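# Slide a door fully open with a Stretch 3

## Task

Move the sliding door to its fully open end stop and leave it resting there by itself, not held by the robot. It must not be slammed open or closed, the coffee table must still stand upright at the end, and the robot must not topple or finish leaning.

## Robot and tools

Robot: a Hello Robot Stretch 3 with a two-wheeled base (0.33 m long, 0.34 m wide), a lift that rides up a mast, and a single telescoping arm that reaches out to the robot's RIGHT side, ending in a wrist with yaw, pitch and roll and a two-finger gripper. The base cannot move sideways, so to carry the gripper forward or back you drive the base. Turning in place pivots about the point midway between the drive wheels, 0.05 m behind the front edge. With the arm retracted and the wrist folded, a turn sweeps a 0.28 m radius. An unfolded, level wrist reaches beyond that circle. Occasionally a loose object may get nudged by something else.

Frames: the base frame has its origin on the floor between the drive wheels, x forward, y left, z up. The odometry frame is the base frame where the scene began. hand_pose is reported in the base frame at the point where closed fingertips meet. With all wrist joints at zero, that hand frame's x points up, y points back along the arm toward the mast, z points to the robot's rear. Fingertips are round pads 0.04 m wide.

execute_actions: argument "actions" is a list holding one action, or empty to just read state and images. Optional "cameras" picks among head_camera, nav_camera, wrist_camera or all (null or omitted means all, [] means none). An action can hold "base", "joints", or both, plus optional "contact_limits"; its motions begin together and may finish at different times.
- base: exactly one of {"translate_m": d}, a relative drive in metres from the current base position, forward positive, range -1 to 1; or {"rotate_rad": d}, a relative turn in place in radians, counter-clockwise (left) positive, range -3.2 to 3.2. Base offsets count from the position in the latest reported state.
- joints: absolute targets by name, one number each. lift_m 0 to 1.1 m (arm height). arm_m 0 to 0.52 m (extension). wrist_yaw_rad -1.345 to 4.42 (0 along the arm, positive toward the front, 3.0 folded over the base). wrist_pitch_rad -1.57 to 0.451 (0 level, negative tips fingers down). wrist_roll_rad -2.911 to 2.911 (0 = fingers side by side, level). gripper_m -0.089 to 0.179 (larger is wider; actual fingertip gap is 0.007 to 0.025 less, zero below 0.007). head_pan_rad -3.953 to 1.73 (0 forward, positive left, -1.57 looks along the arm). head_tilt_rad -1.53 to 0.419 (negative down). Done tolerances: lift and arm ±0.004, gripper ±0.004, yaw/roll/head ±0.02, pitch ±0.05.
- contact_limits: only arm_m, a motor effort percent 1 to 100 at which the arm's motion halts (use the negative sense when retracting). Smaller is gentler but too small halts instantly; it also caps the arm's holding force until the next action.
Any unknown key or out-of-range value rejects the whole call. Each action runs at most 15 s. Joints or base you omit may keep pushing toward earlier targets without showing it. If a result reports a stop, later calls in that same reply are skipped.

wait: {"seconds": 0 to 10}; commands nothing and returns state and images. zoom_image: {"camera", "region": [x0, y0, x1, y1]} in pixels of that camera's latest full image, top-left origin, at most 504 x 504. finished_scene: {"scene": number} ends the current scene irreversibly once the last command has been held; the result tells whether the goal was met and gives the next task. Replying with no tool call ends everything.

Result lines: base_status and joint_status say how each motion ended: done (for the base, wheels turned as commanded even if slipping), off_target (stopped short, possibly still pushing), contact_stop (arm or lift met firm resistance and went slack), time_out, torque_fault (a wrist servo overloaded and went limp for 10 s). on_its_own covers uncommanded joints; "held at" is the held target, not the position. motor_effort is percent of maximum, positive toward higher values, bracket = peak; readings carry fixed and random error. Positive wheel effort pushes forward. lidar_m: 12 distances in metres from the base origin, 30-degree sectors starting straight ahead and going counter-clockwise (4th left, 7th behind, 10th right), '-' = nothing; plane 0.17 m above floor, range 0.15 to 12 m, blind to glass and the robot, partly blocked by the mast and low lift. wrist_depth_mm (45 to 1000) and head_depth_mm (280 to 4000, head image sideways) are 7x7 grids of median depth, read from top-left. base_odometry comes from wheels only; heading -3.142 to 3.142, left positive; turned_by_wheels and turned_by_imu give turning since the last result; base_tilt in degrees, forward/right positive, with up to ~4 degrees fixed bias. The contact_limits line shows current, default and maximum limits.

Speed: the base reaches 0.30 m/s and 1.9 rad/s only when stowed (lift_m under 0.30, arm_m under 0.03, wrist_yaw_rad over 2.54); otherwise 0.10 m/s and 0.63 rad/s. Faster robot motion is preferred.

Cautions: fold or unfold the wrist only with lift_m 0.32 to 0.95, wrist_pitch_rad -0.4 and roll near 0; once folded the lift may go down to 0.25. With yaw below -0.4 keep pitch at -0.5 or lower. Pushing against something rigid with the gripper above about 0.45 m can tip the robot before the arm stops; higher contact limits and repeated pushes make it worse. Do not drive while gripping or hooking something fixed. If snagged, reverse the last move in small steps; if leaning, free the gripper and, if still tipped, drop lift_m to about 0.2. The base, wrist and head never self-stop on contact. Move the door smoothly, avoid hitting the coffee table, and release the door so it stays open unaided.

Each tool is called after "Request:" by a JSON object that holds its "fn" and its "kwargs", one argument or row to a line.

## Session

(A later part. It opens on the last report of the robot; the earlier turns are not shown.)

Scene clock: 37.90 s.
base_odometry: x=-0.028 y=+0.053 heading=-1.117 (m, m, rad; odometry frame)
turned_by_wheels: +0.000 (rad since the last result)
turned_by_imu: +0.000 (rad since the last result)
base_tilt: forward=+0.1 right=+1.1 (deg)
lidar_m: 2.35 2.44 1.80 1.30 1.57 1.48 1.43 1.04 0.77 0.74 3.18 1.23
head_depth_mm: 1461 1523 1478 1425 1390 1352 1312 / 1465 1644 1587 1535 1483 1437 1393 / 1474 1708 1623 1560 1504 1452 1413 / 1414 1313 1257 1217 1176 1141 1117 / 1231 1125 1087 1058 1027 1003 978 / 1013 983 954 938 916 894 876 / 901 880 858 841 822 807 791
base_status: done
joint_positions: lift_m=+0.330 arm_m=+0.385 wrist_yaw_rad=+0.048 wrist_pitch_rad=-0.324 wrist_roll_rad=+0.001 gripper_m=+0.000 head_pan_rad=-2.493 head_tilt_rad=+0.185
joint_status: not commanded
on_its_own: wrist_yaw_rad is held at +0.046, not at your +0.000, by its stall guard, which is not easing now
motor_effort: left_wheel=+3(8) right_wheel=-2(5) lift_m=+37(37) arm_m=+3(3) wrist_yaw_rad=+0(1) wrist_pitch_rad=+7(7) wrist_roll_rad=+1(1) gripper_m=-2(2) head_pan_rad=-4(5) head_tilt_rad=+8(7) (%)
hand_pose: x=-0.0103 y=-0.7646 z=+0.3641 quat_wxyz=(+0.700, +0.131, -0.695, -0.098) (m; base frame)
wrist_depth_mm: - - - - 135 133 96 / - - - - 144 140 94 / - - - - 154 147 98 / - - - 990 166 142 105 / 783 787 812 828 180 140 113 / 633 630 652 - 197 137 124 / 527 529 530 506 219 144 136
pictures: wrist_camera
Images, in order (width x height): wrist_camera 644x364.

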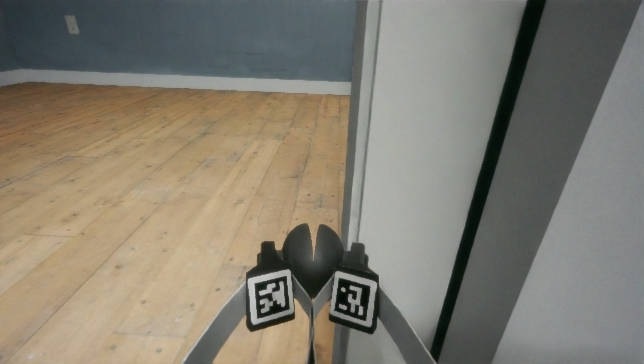

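Request:
{"fn": "execute_actions", "kwargs": {
  "actions": [
    {"base":{"translate_m":-0.095}}
  ],
  "cameras": []
}}

Request:
{"fn": "execute_actions", "kwargs": {
  "actions": [
    {"base":{"translate_m":0.05}}
  ]
}}

Scene clock: 40.57 s.
base_odometry: x=-0.069 y=+0.139 heading=-1.117 (m, m, rad; odometry frame)
turned_by_wheels: +0.000 (rad since the last result)
turned_by_imu: +0.000 (rad since the last result)
base_tilt: forward=+0.1 right=+1.2 (deg)
lidar_m: 2.44 2.45 1.33 1.36 1.80 1.39 1.33 1.04 0.76 0.74 3.17 1.31
head_depth_mm: 1431 1428 1384 1338 1292 1253 1216 / 1477 1535 1484 1423 1384 1338 1298 / 1465 1632 1558 1509 1451 1404 1358 / 1400 1307 1250 1215 1185 1145 1114 / 1229 1116 1091 1053 1032 1005 981 / 1013 985 956 936 914 895 873 / 898 878 858 838 820 805 792
base_status: done
joint_positions: lift_m=+0.330 arm_m=+0.385 wrist_yaw_rad=+0.048 wrist_pitch_rad=-0.324 wrist_roll_rad=+0.001 gripper_m=+0.000 head_pan_rad=-2.493 head_tilt_rad=+0.185
joint_status: not commanded
on_its_own: wrist_yaw_rad is held at +0.046, not at your +0.000, by its stall guard, which is not easing now
motor_effort: left_wheel=+4(25) right_wheel=-4(31) lift_m=+38(37) arm_m=+3(3) wrist_yaw_rad=-1(51) wrist_pitch_rad=+7(8) wrist_roll_rad=+1(1) gripper_m=-2(8) head_pan_rad=-5(5) head_tilt_rad=+6(6) (%)
hand_pose: x=-0.0103 y=-0.7646 z=+0.3641 quat_wxyz=(+0.700, +0.131, -0.695, -0.098) (m; base frame)
wrist_depth_mm: - - 137 147 91 86 85 / - - 148 157 96 92 91 / - - 158 168 102 99 97 / - - 173 182 109 106 104 / 762 775 187 192 118 115 113 / 631 629 208 - 129 126 124 / 519 527 236 236 143 139 136
pictures: none
No camera images: the call's "cameras" was empty. Leave "cameras" out to get every camera's image.

Scene clock: 42.27 s.
base_odometry: x=-0.047 y=+0.094 heading=-1.117 (m, m, rad; odometry frame)
turned_by_wheels: +0.000 (rad since the last result)
turned_by_imu: +0.000 (rad since the last result)
base_tilt: forward=+0.2 right=+1.1 (deg)
lidar_m: 2.39 2.46 1.32 1.31 1.80 1.44 1.39 1.04 0.76 0.74 3.15 1.27
head_depth_mm: 1457 1485 1431 1382 1342 1306 1264 / 1468 1595 1536 1485 1439 1397 1348 / 1472 1655 1595 1547 1492 1446 1396 / 1413 1300 1257 1218 1178 1143 1116 / 1230 1118 1088 1059 1029 1003 981 / 1013 982 960 932 917 895 873 / 898 877 858 838 823 807 790
base_status: done
joint_positions: lift_m=+0.330 arm_m=+0.385 wrist_yaw_rad=+0.048 wrist_pitch_rad=-0.324 wrist_roll_rad=+0.001 gripper_m=+0.000 head_pan_rad=-2.493 head_tilt_rad=+0.185
joint_status: not commanded
on_its_own: wrist_yaw_rad is held at +0.046, not at your +0.000, by its stall guard, which is not easing now
motor_effort: left_wheel=+3(6) right_wheel=-3(3) lift_m=+37(38) arm_m=+3(3) wrist_yaw_rad=-2(1) wrist_pitch_rad=+7(7) wrist_roll_rad=+1(1) gripper_m=-2(2) head_pan_rad=-4(4) head_tilt_rad=+6(6) (%)
hand_pose: x=-0.0103 y=-0.7646 z=+0.3641 quat_wxyz=(+0.700, +0.131, -0.695, -0.098) (m; base frame)
wrist_depth_mm: - - - 136 142 142 88 / - - - 145 151 149 92 / - - - 156 165 133 97 / - - - 168 178 131 105 / 778 799 807 180 194 130 113 / 622 641 651 - 211 130 124 / 521 531 527 226 228 142 136
pictures: head_camera (sideways: a quarter turn clockwise sets it upright), nav_camera (sideways: a quarter turn counterclockwise sets it upright), wrist_camera
Images, in order (width x height): head_camera 896x504, nav_camera 672x504, wrist_camera 644x364.

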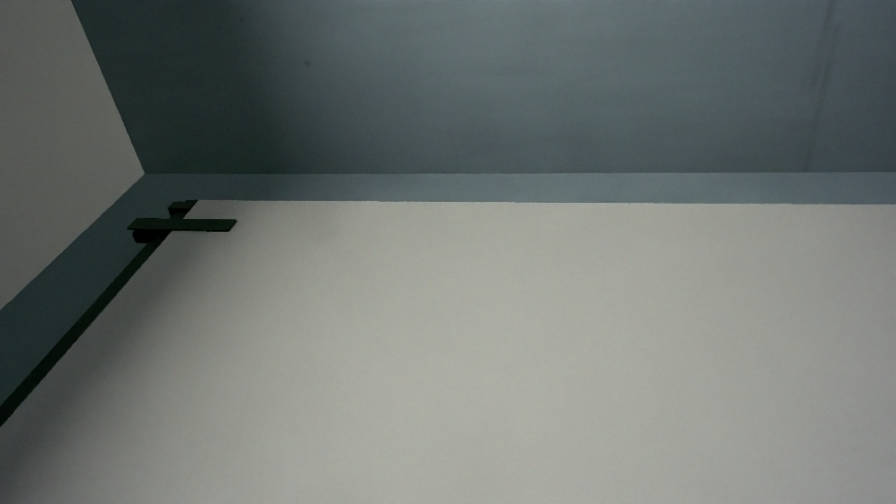

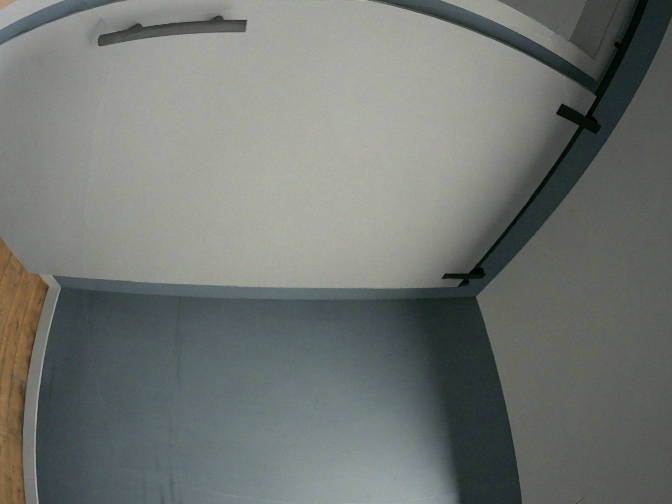

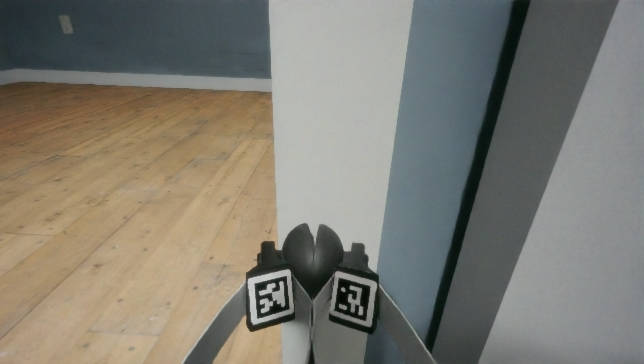

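Request:
{"fn": "execute_actions", "kwargs": {
  "actions": [
    {"base":{"translate_m":-0.1}}
  ],
  "cameras": []
}}

Request:
{"fn": "execute_actions", "kwargs": {
  "actions": [
    {"base":{"translate_m":-0.04}}
  ]
}}

Scene clock: 44.70 s.
base_odometry: x=-0.091 y=+0.184 heading=-1.116 (m, m, rad; odometry frame)
turned_by_wheels: +0.000 (rad since the last result)
turned_by_imu: +0.000 (rad since the last result)
base_tilt: forward=+0.1 right=+1.1 (deg)
lidar_m: 2.49 2.46 1.34 1.73 1.80 1.34 1.29 1.04 0.76 0.74 3.17 1.35
head_depth_mm: 1397 1379 1327 1283 1246 1209 1173 / 1464 1486 1426 1371 1331 1286 1246 / 1471 1581 1523 1468 1414 1370 1323 / 1416 1300 1252 1217 1180 1144 1112 / 1233 1112 1083 1060 1031 1001 978 / 1015 981 961 936 914 892 873 / 899 876 857 838 821 803 790
base_status: done
joint_positions: lift_m=+0.330 arm_m=+0.385 wrist_yaw_rad=+0.048 wrist_pitch_rad=-0.324 wrist_roll_rad=+0.001 gripper_m=+0.000 head_pan_rad=-2.493 head_tilt_rad=+0.185
joint_status: not commanded
on_its_own: wrist_yaw_rad is held at +0.046, not at your +0.000, by its stall guard, which is not easing now
motor_effort: left_wheel=+4(30) right_wheel=-3(37) lift_m=+38(37) arm_m=+3(3) wrist_yaw_rad=-2(58) wrist_pitch_rad=+7(8) wrist_roll_rad=+1(1) gripper_m=-2(9) head_pan_rad=-4(4) head_tilt_rad=+6(6) (%)
hand_pose: x=-0.0103 y=-0.7646 z=+0.3641 quat_wxyz=(+0.700, +0.131, -0.695, -0.098) (m; base frame)
wrist_depth_mm: - 139 150 147 114 86 85 / - 149 159 157 110 92 90 / - 161 171 169 106 98 97 / 990 174 183 184 111 106 104 / 773 193 198 194 119 115 113 / 619 216 211 - 129 126 123 / 520 498 242 243 143 138 135
pictures: none
No camera images: the call's "cameras" was empty. Leave "cameras" out to get every camera's image.

Scene clock: 46.07 s.
base_odometry: x=-0.109 y=+0.219 heading=-1.114 (m, m, rad; odometry frame)
turned_by_wheels: +0.002 (rad since the last result)
turned_by_imu: +0.003 (rad since the last result)
base_tilt: forward=+0.1 right=+1.0 (deg)
lidar_m: 2.53 2.44 1.35 1.73 1.76 1.29 1.25 1.04 0.76 0.74 3.18 1.38
head_depth_mm: 1369 1329 1286 1252 1208 1174 1137 / 1432 1430 1386 1336 1283 1249 1207 / 1465 1548 1492 1439 1382 1336 1294 / 1403 1293 1239 1208 1174 1144 1106 / 1220 1115 1078 1052 1022 999 973 / 1010 981 955 932 913 893 872 / 893 875 856 835 816 803 788
base_status: done
joint_positions: lift_m=+0.330 arm_m=+0.385 wrist_yaw_rad=+0.120 wrist_pitch_rad=-0.324 wrist_roll_rad=+0.001 gripper_m=+0.000 head_pan_rad=-2.493 head_tilt_rad=+0.185
joint_status: not commanded
on_its_own: wrist_yaw_rad is held at +0.046, not at your +0.000, by its stall guard, which is still easing; left_wheel is at rest, and its effort (+27) is outside its rest range (-18 to +18); right_wheel is at rest, and its effort (-36) is outside its rest range (-18 to +18)
motor_effort: left_wheel=+27(27) right_wheel=-36(34) lift_m=+38(38) arm_m=+3(3) wrist_yaw_rad=-56(56) wrist_pitch_rad=+7(7) wrist_roll_rad=+1(1) gripper_m=-8(9) head_pan_rad=-5(5) head_tilt_rad=+7(7) (%)
hand_pose: x=+0.0068 y=-0.7632 z=+0.3641 quat_wxyz=(+0.703, +0.156, -0.690, -0.072) (m; base frame)
wrist_depth_mm: 158 151 155 150 87 84 82 / - 161 167 160 93 90 87 / - 173 179 171 100 96 93 / - 188 193 185 108 103 99 / 780 206 209 199 116 111 107 / 623 233 222 - 127 121 115 / 526 509 257 244 139 132 126
pictures: head_camera (sideways: a quarter turn clockwise sets it upright), nav_camera (sideways: a quarter turn counterclockwise sets it upright), wrist_camera
Images, in order (width x height): head_camera 896x504, nav_camera 672x504, wrist_camera 644x364.

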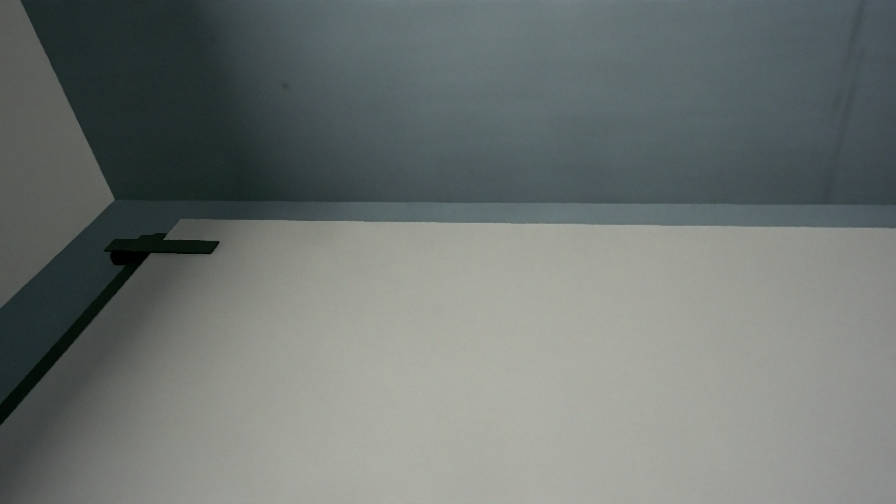

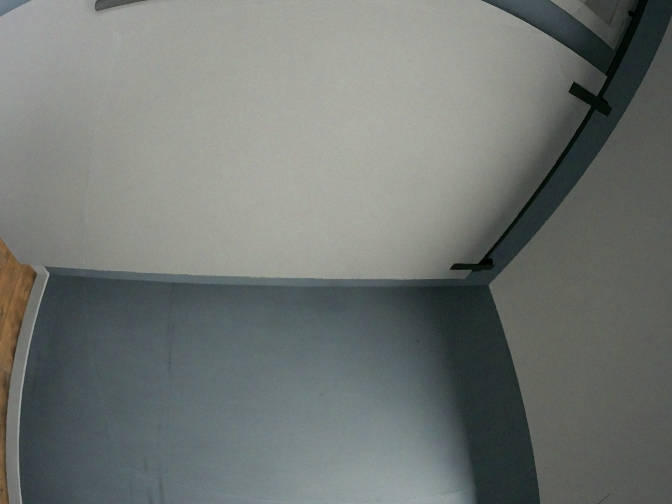

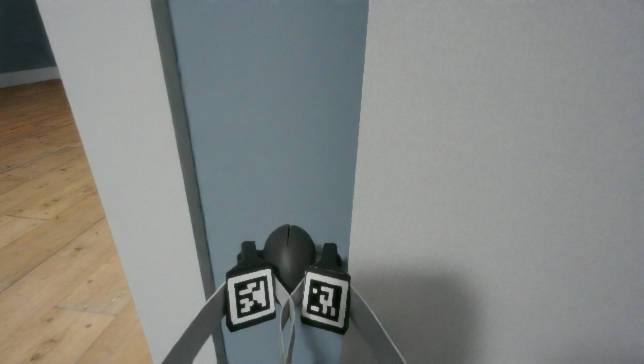

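Request:
{"fn": "execute_actions", "kwargs": {
  "actions": [
    {"base":{"translate_m":0.06}}
  ],
  "cameras": []
}}

Request:
{"fn": "finished_scene", "kwargs": {
  "scene": 1
}}

Scene clock: 47.70 s.
base_odometry: x=-0.082 y=+0.166 heading=-1.114 (m, m, rad; odometry frame)
turned_by_wheels: +0.000 (rad since the last result)
turned_by_imu: -0.001 (rad since the last result)
base_tilt: forward=+0.2 right=+1.3 (deg)
lidar_m: 2.47 2.44 1.34 1.73 1.79 1.36 1.30 1.04 0.76 0.74 3.18 1.34
head_depth_mm: 1410 1398 1347 1303 1259 1231 1195 / 1461 1499 1450 1392 1349 1313 1269 / 1467 1600 1534 1485 1436 1380 1337 / 1406 1298 1245 1211 1172 1141 1105 / 1227 1110 1086 1055 1026 1002 972 / 1012 983 957 934 912 891 872 / 898 873 856 838 820 802 788
base_status: done
joint_positions: lift_m=+0.330 arm_m=+0.385 wrist_yaw_rad=+0.128 wrist_pitch_rad=-0.324 wrist_roll_rad=+0.001 gripper_m=+0.000 head_pan_rad=-2.493 head_tilt_rad=+0.185
joint_status: not commanded
on_its_own: wrist_yaw_rad is held at +0.126, not at your +0.000, by its stall guard, which is not easing now
motor_effort: left_wheel=+2(30) right_wheel=-3(30) lift_m=+37(38) arm_m=+3(3) wrist_yaw_rad=-2(56) wrist_pitch_rad=+7(8) wrist_roll_rad=+1(1) gripper_m=-3(9) head_pan_rad=-5(4) head_tilt_rad=+6(7) (%)
hand_pose: x=+0.0085 y=-0.7630 z=+0.3641 quat_wxyz=(+0.704, +0.158, -0.689, -0.070) (m; base frame)
wrist_depth_mm: - - 142 149 144 138 82 / - - 153 159 154 144 86 / - - 165 170 165 126 92 / - - 178 183 177 123 98 / 768 788 195 195 192 119 105 / 632 622 217 - 207 122 114 / 524 535 243 244 223 132 124
pictures: none
No camera images: the call's "cameras" was empty. Leave "cameras" out to get every camera's image.

The scene is finished: the task was done.


## Next scene

The same job, from a new start.

Request:
{"fn": "execute_actions", "kwargs": {
  "actions": []
}}

Scene clock: 0.00 s.
base_odometry: x=+0.000 y=+0.000 heading=+0.000 (m, m, rad; odometry frame)
turned_by_wheels: +0.000 (rad since the last result)
turned_by_imu: +0.000 (rad since the last result)
base_tilt: forward=+0.0 right=+1.1 (deg)
lidar_m: 1.66 1.29 2.03 2.19 1.36 0.85 0.79 0.80 1.09 1.57 1.59 1.80
head_depth_mm: 1675 1691 1712 1718 1735 1757 1743 / 1656 1673 1688 1695 1703 1724 1726 / 1635 1641 1661 1673 1690 1692 1709 / 1612 1623 1640 1644 1654 1675 1678 / 1596 1600 1616 1622 1641 1655 1666 / 1573 1580 1588 1607 1614 1623 1634 / 1547 1561 1572 1582 1592 1603 1615
base_status: not commanded
joint_positions: lift_m=+0.550 arm_m=+0.000 wrist_yaw_rad=+3.036 wrist_pitch_rad=-0.525 wrist_roll_rad=+0.003 gripper_m=+0.037 head_pan_rad=-0.007 head_tilt_rad=-0.019
joint_status: not commanded
motor_effort: left_wheel=+2 right_wheel=-1 lift_m=+32 arm_m=+0 wrist_yaw_rad=-1 wrist_pitch_rad=+4 wrist_roll_rad=+0 gripper_m=+0 head_pan_rad=-1 head_tilt_rad=+2 (%)
hand_pose: x=+0.0008 y=+0.0634 z=+0.5393 quat_wxyz=(+0.220, +0.692, +0.147, +0.672) (m; base frame)
wrist_depth_mm: - - - - - - - / - - - - - - - / - - - - - - - / - - - - - - - / 847 865 - 877 886 911 884 / 729 747 - 764 771 770 763 / 638 643 644 665 653 674 681
pictures: head_camera (sideways: a quarter turn clockwise sets it upright), nav_camera (sideways: a quarter turn counterclockwise sets it upright), wrist_camera
Images, in order (width x height): head_camera 896x504, nav_camera 672x504, wrist_camera 644x364.

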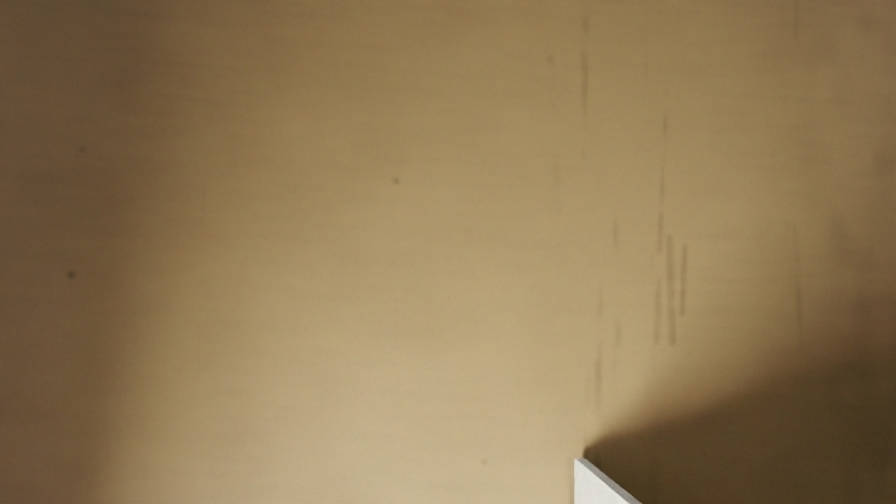

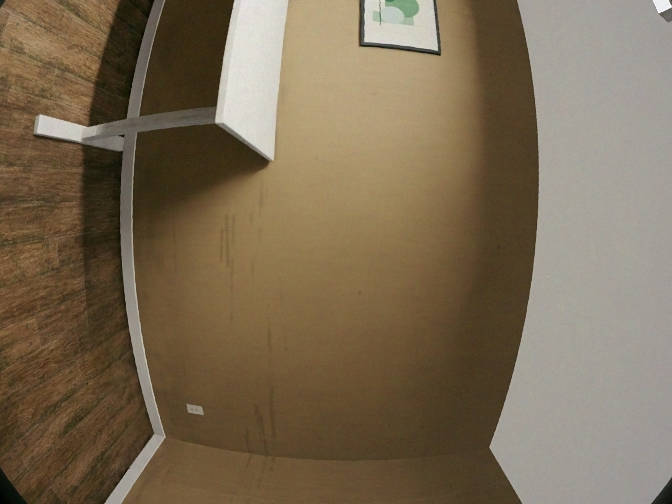

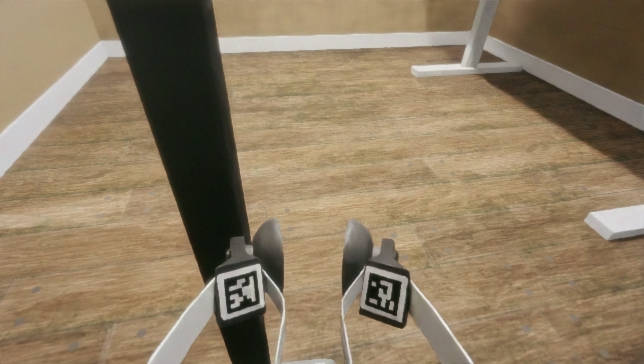

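Request:
{"fn": "execute_actions", "kwargs": {
  "actions": [
    {"base":{"rotate_rad":-1.43},"joints":{"head_pan_rad":-1.57,"head_tilt_rad":-0.5,"lift_m":0.33,"wrist_pitch_rad":-0.32,"wrist_yaw_rad":0,"gripper_m":0,"arm_m":0.15}}
  ]
}}

Scene clock: 3.30 s.
base_odometry: x=+0.000 y=+0.000 heading=-1.430 (m, m, rad; odometry frame)
turned_by_wheels: -1.430 (rad since the last result)
turned_by_imu: -1.444 (rad since the last result)
base_tilt: forward=+0.1 right=+1.1 (deg)
lidar_m: 1.57 1.64 1.71 1.67 1.28 2.04 2.19 1.16 0.82 0.79 0.83 1.24
head_depth_mm: 643 699 763 845 944 1068 1233 / 645 700 770 851 950 1082 1242 / 648 703 772 855 954 1090 1236 / 649 708 776 858 963 1100 1246 / 654 711 779 865 973 1106 1250 / 657 714 785 871 974 1133 1257 / 660 736 825 930 1061 1208 1300
base_status: done
joint_positions: lift_m=+0.330 arm_m=+0.150 wrist_yaw_rad=+0.001 wrist_pitch_rad=-0.341 wrist_roll_rad=+0.003 gripper_m=+0.000 head_pan_rad=-1.563 head_tilt_rad=-0.494
joint_status: all done
motor_effort: left_wheel=+4(8) right_wheel=-4(5) lift_m=+24(28) arm_m=+3(3) wrist_yaw_rad=-1(1) wrist_pitch_rad=+7(7) wrist_roll_rad=+0(0) gripper_m=-1(85) head_pan_rad=-4(53) head_tilt_rad=-2(22) (%)
hand_pose: x=-0.0213 y=-0.5281 z=+0.3607 quat_wxyz=(+0.696, +0.120, -0.697, -0.120) (m; base frame)
wrist_depth_mm: 406 357 356 353 353 350 349 / 441 384 385 382 376 375 374 / 477 413 413 410 407 406 403 / 516 458 449 445 442 437 437 / 567 517 495 474 488 483 476 / 584 560 542 - 534 525 528 / 506 503 513 512 521 535 539
pictures: head_camera (sideways: a quarter turn clockwise sets it upright), nav_camera (sideways: a quarter turn counterclockwise sets it upright), wrist_camera
Images, in order (width x height): head_camera 896x504, nav_camera 672x504, wrist_camera 644x364.

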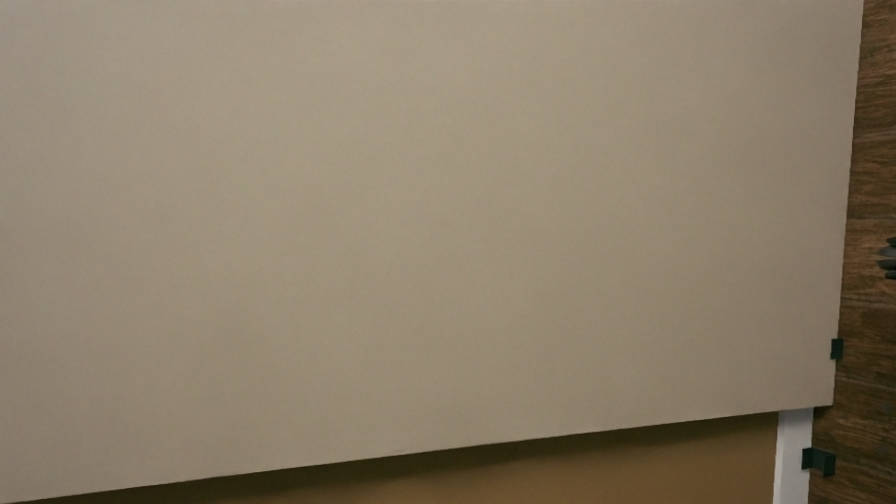

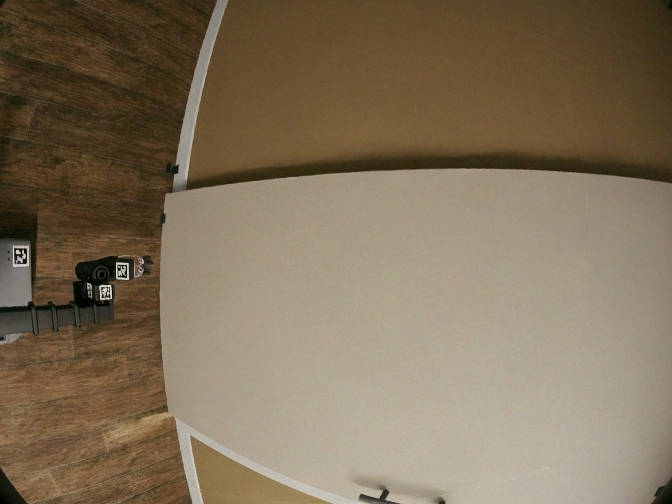

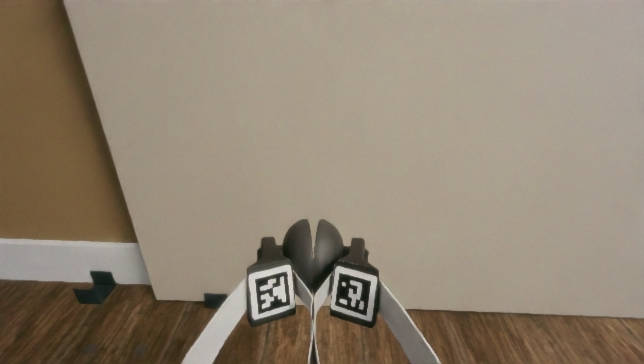

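Request:
{"fn": "execute_actions", "kwargs": {
  "actions": [
    {"base":{"rotate_rad":-0.02}}
  ],
  "cameras": []
}}

Request:
{"fn": "execute_actions", "kwargs": {
  "actions": [
    {"base":{"translate_m":-0.8},"joints":{"arm_m":0.35,"head_pan_rad":-0.7,"head_tilt_rad":0}}
  ]
}}

Scene clock: 4.00 s.
base_odometry: x=+0.000 y=+0.000 heading=-1.450 (m, m, rad; odometry frame)
turned_by_wheels: -0.020 (rad since the last result)
turned_by_imu: -0.020 (rad since the last result)
base_tilt: forward=+0.0 right=+1.0 (deg)
lidar_m: 1.57 1.63 1.72 1.67 1.28 2.04 2.18 1.20 0.82 0.79 0.82 1.21
head_depth_mm: 645 701 769 851 953 1080 1246 / 647 703 769 854 957 1087 1238 / 649 705 772 856 961 1090 1237 / 650 707 775 860 965 1096 1239 / 651 710 779 864 966 1097 1245 / 654 712 779 869 971 1107 1249 / 655 712 805 907 1035 1192 1293
base_status: done
joint_positions: lift_m=+0.330 arm_m=+0.150 wrist_yaw_rad=+0.001 wrist_pitch_rad=-0.341 wrist_roll_rad=+0.003 gripper_m=+0.000 head_pan_rad=-1.563 head_tilt_rad=-0.494
joint_status: not commanded
motor_effort: left_wheel=+3(8) right_wheel=-3(7) lift_m=+24(24) arm_m=+3(3) wrist_yaw_rad=+0(1) wrist_pitch_rad=+7(7) wrist_roll_rad=+0(0) gripper_m=-1(2) head_pan_rad=-4(5) head_tilt_rad=-3(1) (%)
hand_pose: x=-0.0214 y=-0.5281 z=+0.3607 quat_wxyz=(+0.696, +0.120, -0.697, -0.120) (m; base frame)
wrist_depth_mm: 391 355 355 353 352 351 354 / 429 378 382 378 378 378 376 / 467 412 410 406 409 408 410 / 509 445 446 448 450 445 445 / 560 497 491 475 486 492 488 / 575 570 540 - 538 538 543 / 506 510 515 515 521 532 534
pictures: none
No camera images: the call's "cameras" was empty. Leave "cameras" out to get every camera's image.

Scene clock: 13.23 s.
base_odometry: x=-0.097 y=+0.794 heading=-1.449 (m, m, rad; odometry frame)
turned_by_wheels: +0.000 (rad since the last result)
turned_by_imu: +0.002 (rad since the last result)
base_tilt: forward=+0.1 right=+1.2 (deg)
lidar_m: 2.37 2.35 1.28 1.67 1.74 1.43 1.39 1.18 0.87 0.79 0.82 1.13
head_depth_mm: 858 853 849 848 843 845 844 / 944 940 935 933 933 930 928 / 1047 1052 1042 1038 1036 1035 1033 / 1186 1185 1179 1170 1164 1165 1159 / 1469 1460 1452 1449 1437 1436 1426 / 1724 1716 1713 1701 1690 1683 1673 / 1991 2071 2067 2061 2037 2018 1972
base_status: done
joint_positions: lift_m=+0.330 arm_m=+0.350 wrist_yaw_rad=+0.000 wrist_pitch_rad=-0.341 wrist_roll_rad=+0.003 gripper_m=+0.000 head_pan_rad=-0.707 head_tilt_rad=-0.014
joint_status: all done
motor_effort: left_wheel=+4(6) right_wheel=-3(7) lift_m=+24(24) arm_m=+3(3) wrist_yaw_rad=+0(1) wrist_pitch_rad=+7(7) wrist_roll_rad=+0(0) gripper_m=-1(2) head_pan_rad=+4(53) head_tilt_rad=+6(25) (%)
hand_pose: x=-0.0214 y=-0.7281 z=+0.3607 quat_wxyz=(+0.696, +0.120, -0.697, -0.120) (m; base frame)
wrist_depth_mm: 170 170 - 211 219 219 218 / 183 183 - 227 236 236 235 / 199 198 - 245 255 256 255 / 215 215 288 265 277 276 277 / 237 236 301 288 303 303 302 / 261 261 265 - 333 335 333 / 292 292 485 364 377 375 373
pictures: head_camera (sideways: a quarter turn clockwise sets it upright), nav_camera (sideways: a quarter turn counterclockwise sets it upright), wrist_camera
Images, in order (width x height): head_camera 896x504, nav_camera 672x504, wrist_camera 644x364.

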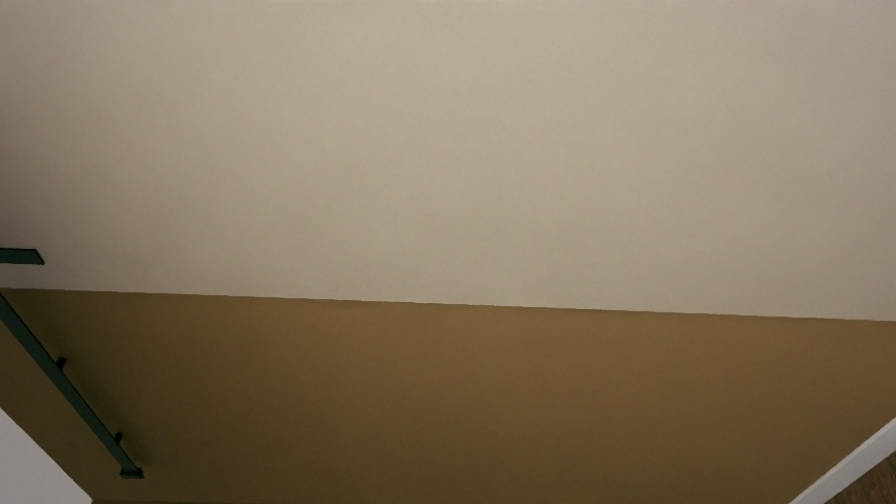

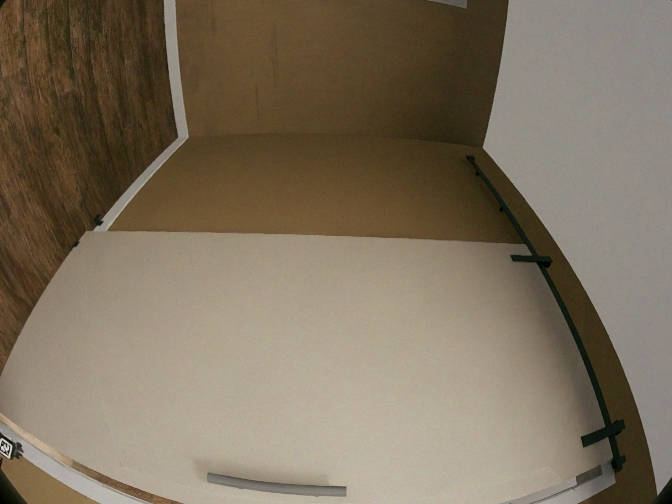

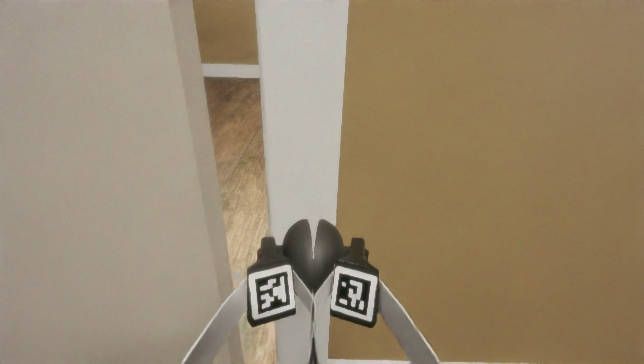

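Request:
{"fn": "execute_actions", "kwargs": {
  "actions": [
    {"joints":{"arm_m":0.435,"head_tilt_rad":0.2}}
  ],
  "cameras": []
}}

Request:
{"fn": "execute_actions", "kwargs": {
  "actions": [
    {"base":{"translate_m":0.85}}
  ]
}}

Scene clock: 15.17 s.
base_odometry: x=-0.097 y=+0.794 heading=-1.449 (m, m, rad; odometry frame)
turned_by_wheels: +0.000 (rad since the last result)
turned_by_imu: +0.000 (rad since the last result)
base_tilt: forward=+0.1 right=+1.2 (deg)
lidar_m: 2.36 2.35 1.29 1.68 1.74 1.43 1.39 1.18 0.87 0.79 0.82 1.13
head_depth_mm: 950 916 887 861 836 814 791 / 1063 1015 981 950 920 890 864 / 1260 1144 1096 1059 1018 986 954 / 1410 1302 1248 1196 1148 1104 1065 / 1522 1616 1543 1481 1402 1342 1287 / 1529 1880 1828 1734 1637 1558 1484 / 1541 2066 2224 2092 1954 1841 1739
base_status: not commanded
joint_positions: lift_m=+0.330 arm_m=+0.435 wrist_yaw_rad=+0.000 wrist_pitch_rad=-0.341 wrist_roll_rad=+0.003 gripper_m=+0.000 head_pan_rad=-0.707 head_tilt_rad=+0.184
joint_status: all done
motor_effort: left_wheel=+4(4) right_wheel=-3(3) lift_m=+24(24) arm_m=+3(3) wrist_yaw_rad=-1(1) wrist_pitch_rad=+7(7) wrist_roll_rad=+0(0) gripper_m=-2(2) head_pan_rad=+4(3) head_tilt_rad=+7(20) (%)
hand_pose: x=-0.0214 y=-0.8131 z=+0.3607 quat_wxyz=(+0.696, +0.120, -0.697, -0.120) (m; base frame)
wrist_depth_mm: 104 - 136 132 144 143 143 / 103 - 156 142 154 154 154 / 109 139 - 154 166 167 167 / 119 140 849 167 181 182 181 / 130 141 708 183 198 198 198 / 144 150 608 - 220 220 219 / 161 165 485 231 246 245 246
pictures: none
No camera images: the call's "cameras" was empty. Leave "cameras" out to get every camera's image.

Scene clock: 24.83 s.
base_odometry: x=+0.006 y=-0.050 heading=-1.449 (m, m, rad; odometry frame)
turned_by_wheels: +0.000 (rad since the last result)
turned_by_imu: -0.005 (rad since the last result)
base_tilt: forward=+0.2 right=+1.1 (deg)
lidar_m: 1.52 1.58 1.73 1.67 1.73 2.08 2.24 1.18 1.18 0.79 0.82 1.13
head_depth_mm: 951 920 893 864 840 819 796 / 1067 1026 987 954 924 894 869 / 1260 1145 1102 1060 1026 990 955 / 1412 1312 1253 1200 1152 1104 1065 / 1510 1633 1559 1481 1413 1345 1292 / 1525 1749 1710 1650 1607 1547 1479 / 1537 1621 1583 1554 1522 1494 1470
base_status: done
joint_positions: lift_m=+0.330 arm_m=+0.435 wrist_yaw_rad=-0.002 wrist_pitch_rad=-0.340 wrist_roll_rad=+0.003 gripper_m=+0.000 head_pan_rad=-0.707 head_tilt_rad=+0.184
joint_status: not commanded
motor_effort: left_wheel=+3(18) right_wheel=-3(28) lift_m=+25(25) arm_m=+3(3) wrist_yaw_rad=+1(48) wrist_pitch_rad=+6(7) wrist_roll_rad=+0(0) gripper_m=-3(8) head_pan_rad=+4(4) head_tilt_rad=+6(7) (%)
hand_pose: x=-0.0219 y=-0.8132 z=+0.3608 quat_wxyz=(+0.696, +0.119, -0.698, -0.121) (m; base frame)
wrist_depth_mm: 99 98 - - - - - / 105 106 - - - - - / 114 114 - - - - - / 124 124 854 966 - - - / 136 136 177 787 769 773 792 / 150 151 155 - 622 627 623 / 169 168 215 515 524 523 537
pictures: head_camera (sideways: a quarter turn clockwise sets it upright), nav_camera (sideways: a quarter turn counterclockwise sets it upright), wrist_camera
Images, in order (width x height): head_camera 896x504, nav_camera 672x504, wrist_camera 644x364.

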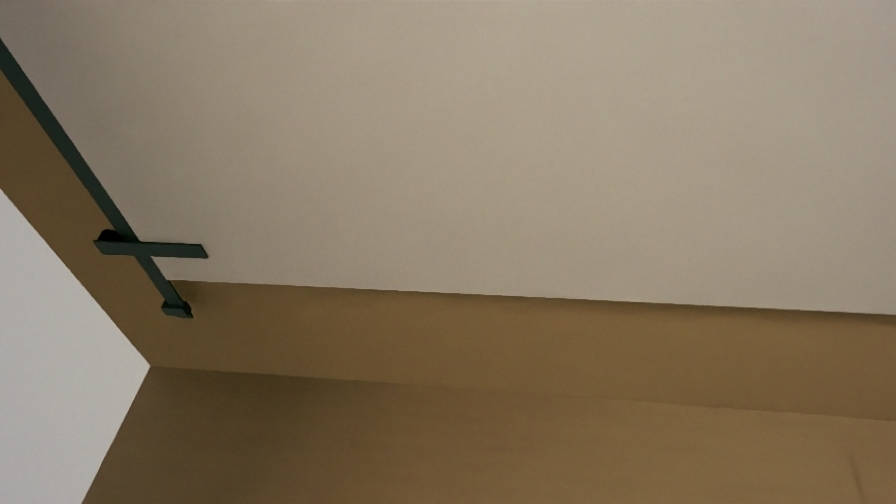

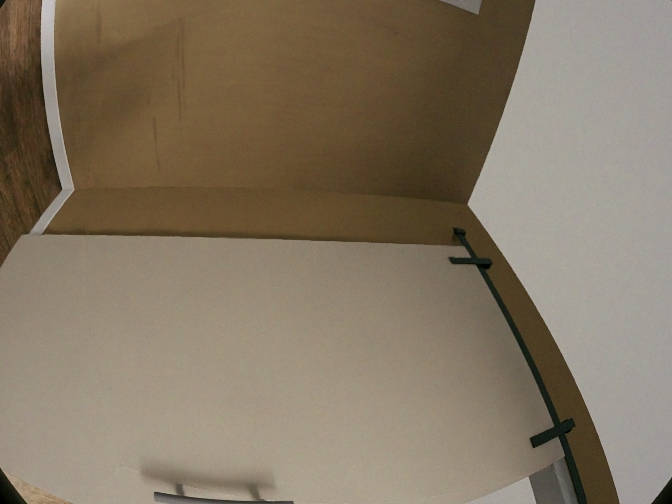

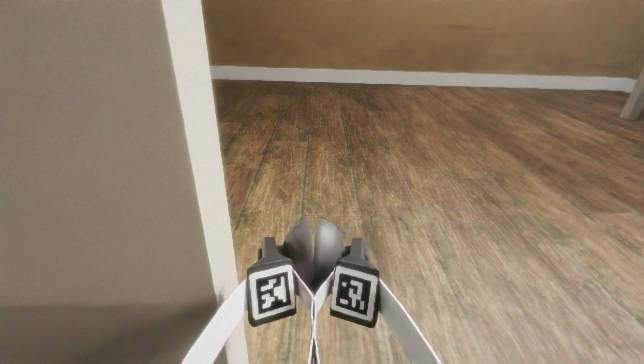

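Request:
{"fn": "execute_actions", "kwargs": {
  "actions": [
    {"base":{"translate_m":0.13},"joints":{"arm_m":0.44}}
  ],
  "cameras": []
}}

Request:
{"fn": "execute_actions", "kwargs": {
  "actions": [
    {"base":{"translate_m":0.06}}
  ],
  "cameras": []
}}

Request:
{"fn": "execute_actions", "kwargs": {
  "actions": [
    {"base":{"translate_m":0.045}}
  ]
}}

Scene clock: 27.73 s.
base_odometry: x=+0.021 y=-0.179 heading=-1.449 (m, m, rad; odometry frame)
turned_by_wheels: +0.000 (rad since the last result)
turned_by_imu: -0.001 (rad since the last result)
base_tilt: forward=+0.1 right=+1.1 (deg)
lidar_m: 1.39 1.44 1.73 1.67 1.73 2.19 2.37 1.27 1.35 0.80 0.82 1.13
head_depth_mm: 957 924 893 863 841 818 796 / 1070 1021 984 953 923 898 870 / 1262 1152 1103 1063 1027 989 959 / 1403 1320 1252 1197 1151 1106 1065 / 1517 1631 1552 1472 1406 1354 1201 / 1523 1609 1570 1538 1503 1461 1414 / 1485 1478 1459 1419 1396 1362 1341
base_status: done
joint_positions: lift_m=+0.330 arm_m=+0.440 wrist_yaw_rad=-0.002 wrist_pitch_rad=-0.340 wrist_roll_rad=+0.003 gripper_m=+0.000 head_pan_rad=-0.707 head_tilt_rad=+0.184
joint_status: all done
motor_effort: left_wheel=+3(18) right_wheel=-3(28) lift_m=+24(24) arm_m=+3(3) wrist_yaw_rad=+1(49) wrist_pitch_rad=+6(7) wrist_roll_rad=+0(0) gripper_m=-2(8) head_pan_rad=+4(4) head_tilt_rad=+6(6) (%)
hand_pose: x=-0.0219 y=-0.8182 z=+0.3608 quat_wxyz=(+0.696, +0.119, -0.698, -0.121) (m; base frame)
wrist_depth_mm: 143 145 135 133 - - - / 131 155 148 143 - - - / 132 169 159 157 - - - / 133 180 177 171 - - - / 134 193 197 186 761 768 780 / 145 182 220 - 624 629 638 / 161 185 242 239 519 528 530
pictures: none
No camera images: the call's "cameras" was empty. Leave "cameras" out to get every camera's image.

Scene clock: 29.27 s.
base_odometry: x=+0.029 y=-0.238 heading=-1.449 (m, m, rad; odometry frame)
turned_by_wheels: +0.000 (rad since the last result)
turned_by_imu: +0.000 (rad since the last result)
base_tilt: forward=+0.1 right=+1.2 (deg)
lidar_m: 1.33 1.38 1.72 1.67 1.73 2.24 2.43 1.31 2.95 0.79 0.82 1.13
head_depth_mm: 952 921 893 866 840 817 796 / 1065 1020 987 954 923 894 867 / 1262 1145 1101 1060 1023 990 954 / 1405 1307 1250 1194 1155 1106 1067 / 1510 1620 1550 1471 1414 1348 1293 / 1519 1540 1500 1462 1434 1405 1375 / 1432 1418 1384 1360 1330 1306 1279
base_status: done
joint_positions: lift_m=+0.330 arm_m=+0.440 wrist_yaw_rad=-0.001 wrist_pitch_rad=-0.340 wrist_roll_rad=+0.003 gripper_m=+0.000 head_pan_rad=-0.707 head_tilt_rad=+0.185
joint_status: not commanded
motor_effort: left_wheel=+3(6) right_wheel=-3(5) lift_m=+24(24) arm_m=+3(3) wrist_yaw_rad=+1(1) wrist_pitch_rad=+7(7) wrist_roll_rad=+0(0) gripper_m=-2(3) head_pan_rad=+4(4) head_tilt_rad=+6(6) (%)
hand_pose: x=-0.0218 y=-0.8182 z=+0.3608 quat_wxyz=(+0.696, +0.119, -0.698, -0.121) (m; base frame)
wrist_depth_mm: 94 94 143 145 134 - - / 101 101 151 156 143 - - / 109 109 164 169 155 - - / 119 119 151 180 169 - - / 130 130 152 193 185 784 782 / 144 144 148 - 209 626 629 / 161 161 187 243 496 526 531
pictures: none
No camera images: the call's "cameras" was empty. Leave "cameras" out to get every camera's image.

Scene clock: 31.50 s.
base_odometry: x=+0.034 y=-0.283 heading=-1.449 (m, m, rad; odometry frame)
turned_by_wheels: -0.001 (rad since the last result)
turned_by_imu: -0.001 (rad since the last result)
base_tilt: forward=+0.2 right=+1.2 (deg)
lidar_m: 1.28 1.33 1.73 1.67 1.73 2.27 2.47 1.35 2.98 0.79 0.82 1.13
head_depth_mm: 954 920 893 864 840 816 798 / 1067 1021 985 956 926 895 867 / 1261 1146 1101 1057 1021 989 956 / 1422 1302 1247 1201 1152 1105 1063 / 1511 1580 1526 1480 1411 1342 1286 / 1471 1489 1451 1420 1389 1357 1331 / 1385 1371 1346 1316 1282 1258 1238
base_status: done
joint_positions: lift_m=+0.330 arm_m=+0.440 wrist_yaw_rad=-0.094 wrist_pitch_rad=-0.340 wrist_roll_rad=+0.002 gripper_m=+0.000 head_pan_rad=-0.707 head_tilt_rad=+0.185
joint_status: not commanded
on_its_own: wrist_yaw_rad is held at -0.071, not at your +0.000, by its stall guard, which is still easing
motor_effort: left_wheel=-6(17) right_wheel=+8(19) lift_m=+24(25) arm_m=+2(3) wrist_yaw_rad=+17(41) wrist_pitch_rad=+7(6) wrist_roll_rad=+0(1) gripper_m=-5(8) head_pan_rad=+3(4) head_tilt_rad=+6(6) (%)
hand_pose: x=-0.0433 y=-0.8171 z=+0.3608 quat_wxyz=(+0.690, +0.087, -0.702, -0.153) (m; base frame)
wrist_depth_mm: 90 91 94 146 142 142 - / 96 97 101 157 151 155 - / 103 105 109 169 164 - - / 111 114 118 185 177 939 - / 121 124 129 198 194 761 777 / 132 136 139 - 216 623 634 / 146 151 158 249 249 526 536
pictures: head_camera (sideways: a quarter turn clockwise sets it upright), nav_camera (sideways: a quarter turn counterclockwise sets it upright), wrist_camera
Images, in order (width x height): head_camera 896x504, nav_camera 672x504, wrist_camera 644x364.

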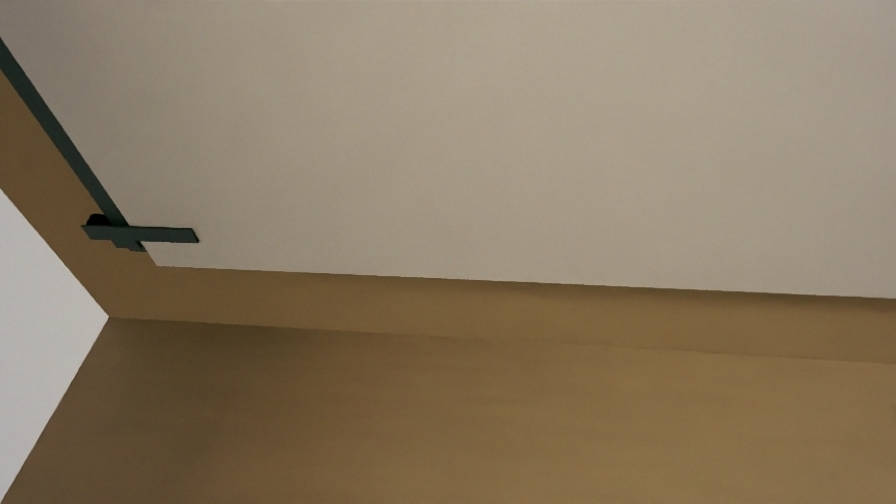

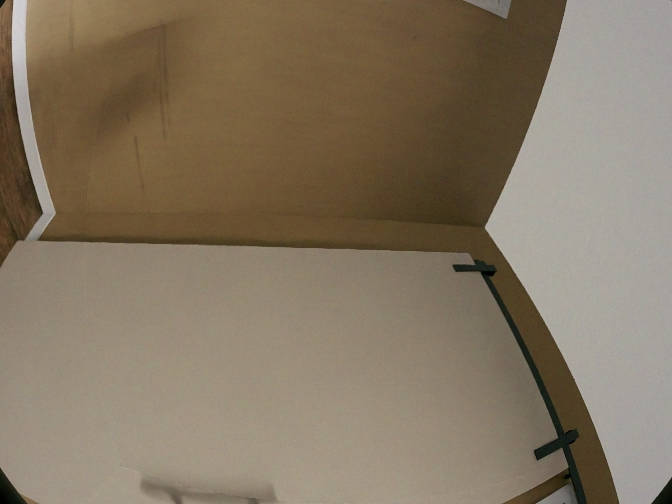

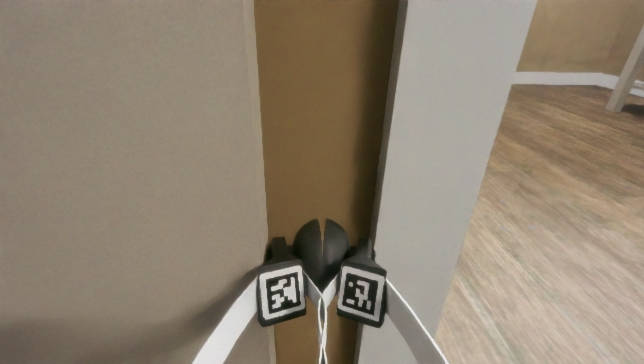

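Request:
{"fn": "execute_actions", "kwargs": {
  "actions": [
    {"base":{"translate_m":-0.05}}
  ],
  "cameras": []
}}

Request:
{"fn": "finished_scene", "kwargs": {
  "scene": 2
}}

Scene clock: 33.13 s.
base_odometry: x=+0.028 y=-0.233 heading=-1.449 (m, m, rad; odometry frame)
turned_by_wheels: +0.000 (rad since the last result)
turned_by_imu: +0.001 (rad since the last result)
base_tilt: forward=+0.1 right=+1.2 (deg)
lidar_m: 1.33 1.38 1.73 1.67 1.73 2.24 2.42 1.31 2.95 0.80 0.82 1.13
head_depth_mm: 954 921 894 866 842 819 796 / 1067 1020 985 953 925 893 871 / 1263 1141 1103 1060 1021 991 956 / 1405 1308 1249 1199 1151 1103 1068 / 1513 1616 1551 1476 1412 1352 1292 / 1526 1542 1505 1477 1439 1408 1378 / 1432 1424 1389 1369 1337 1312 1278
base_status: done
joint_positions: lift_m=+0.330 arm_m=+0.440 wrist_yaw_rad=-0.073 wrist_pitch_rad=-0.340 wrist_roll_rad=+0.002 gripper_m=+0.000 head_pan_rad=-0.707 head_tilt_rad=+0.185
joint_status: not commanded
on_its_own: wrist_yaw_rad is held at -0.071, not at your +0.000, by its stall guard, which is not easing now
motor_effort: left_wheel=+3(9) right_wheel=-3(6) lift_m=+24(24) arm_m=+3(3) wrist_yaw_rad=+0(16) wrist_pitch_rad=+7(7) wrist_roll_rad=+0(0) gripper_m=-3(4) head_pan_rad=+4(3) head_tilt_rad=+7(5) (%)
hand_pose: x=-0.0385 y=-0.8175 z=+0.3608 quat_wxyz=(+0.691, +0.094, -0.701, -0.145) (m; base frame)
wrist_depth_mm: 91 120 143 136 137 - - / 97 119 154 147 149 - - / 104 119 165 159 163 - - / 113 119 180 173 888 - - / 123 129 196 185 741 767 784 / 135 141 211 - 630 625 636 / 150 155 243 235 516 531 537
pictures: none
No camera images: the call's "cameras" was empty. Leave "cameras" out to get every camera's image.

The scene is finished: the task was done.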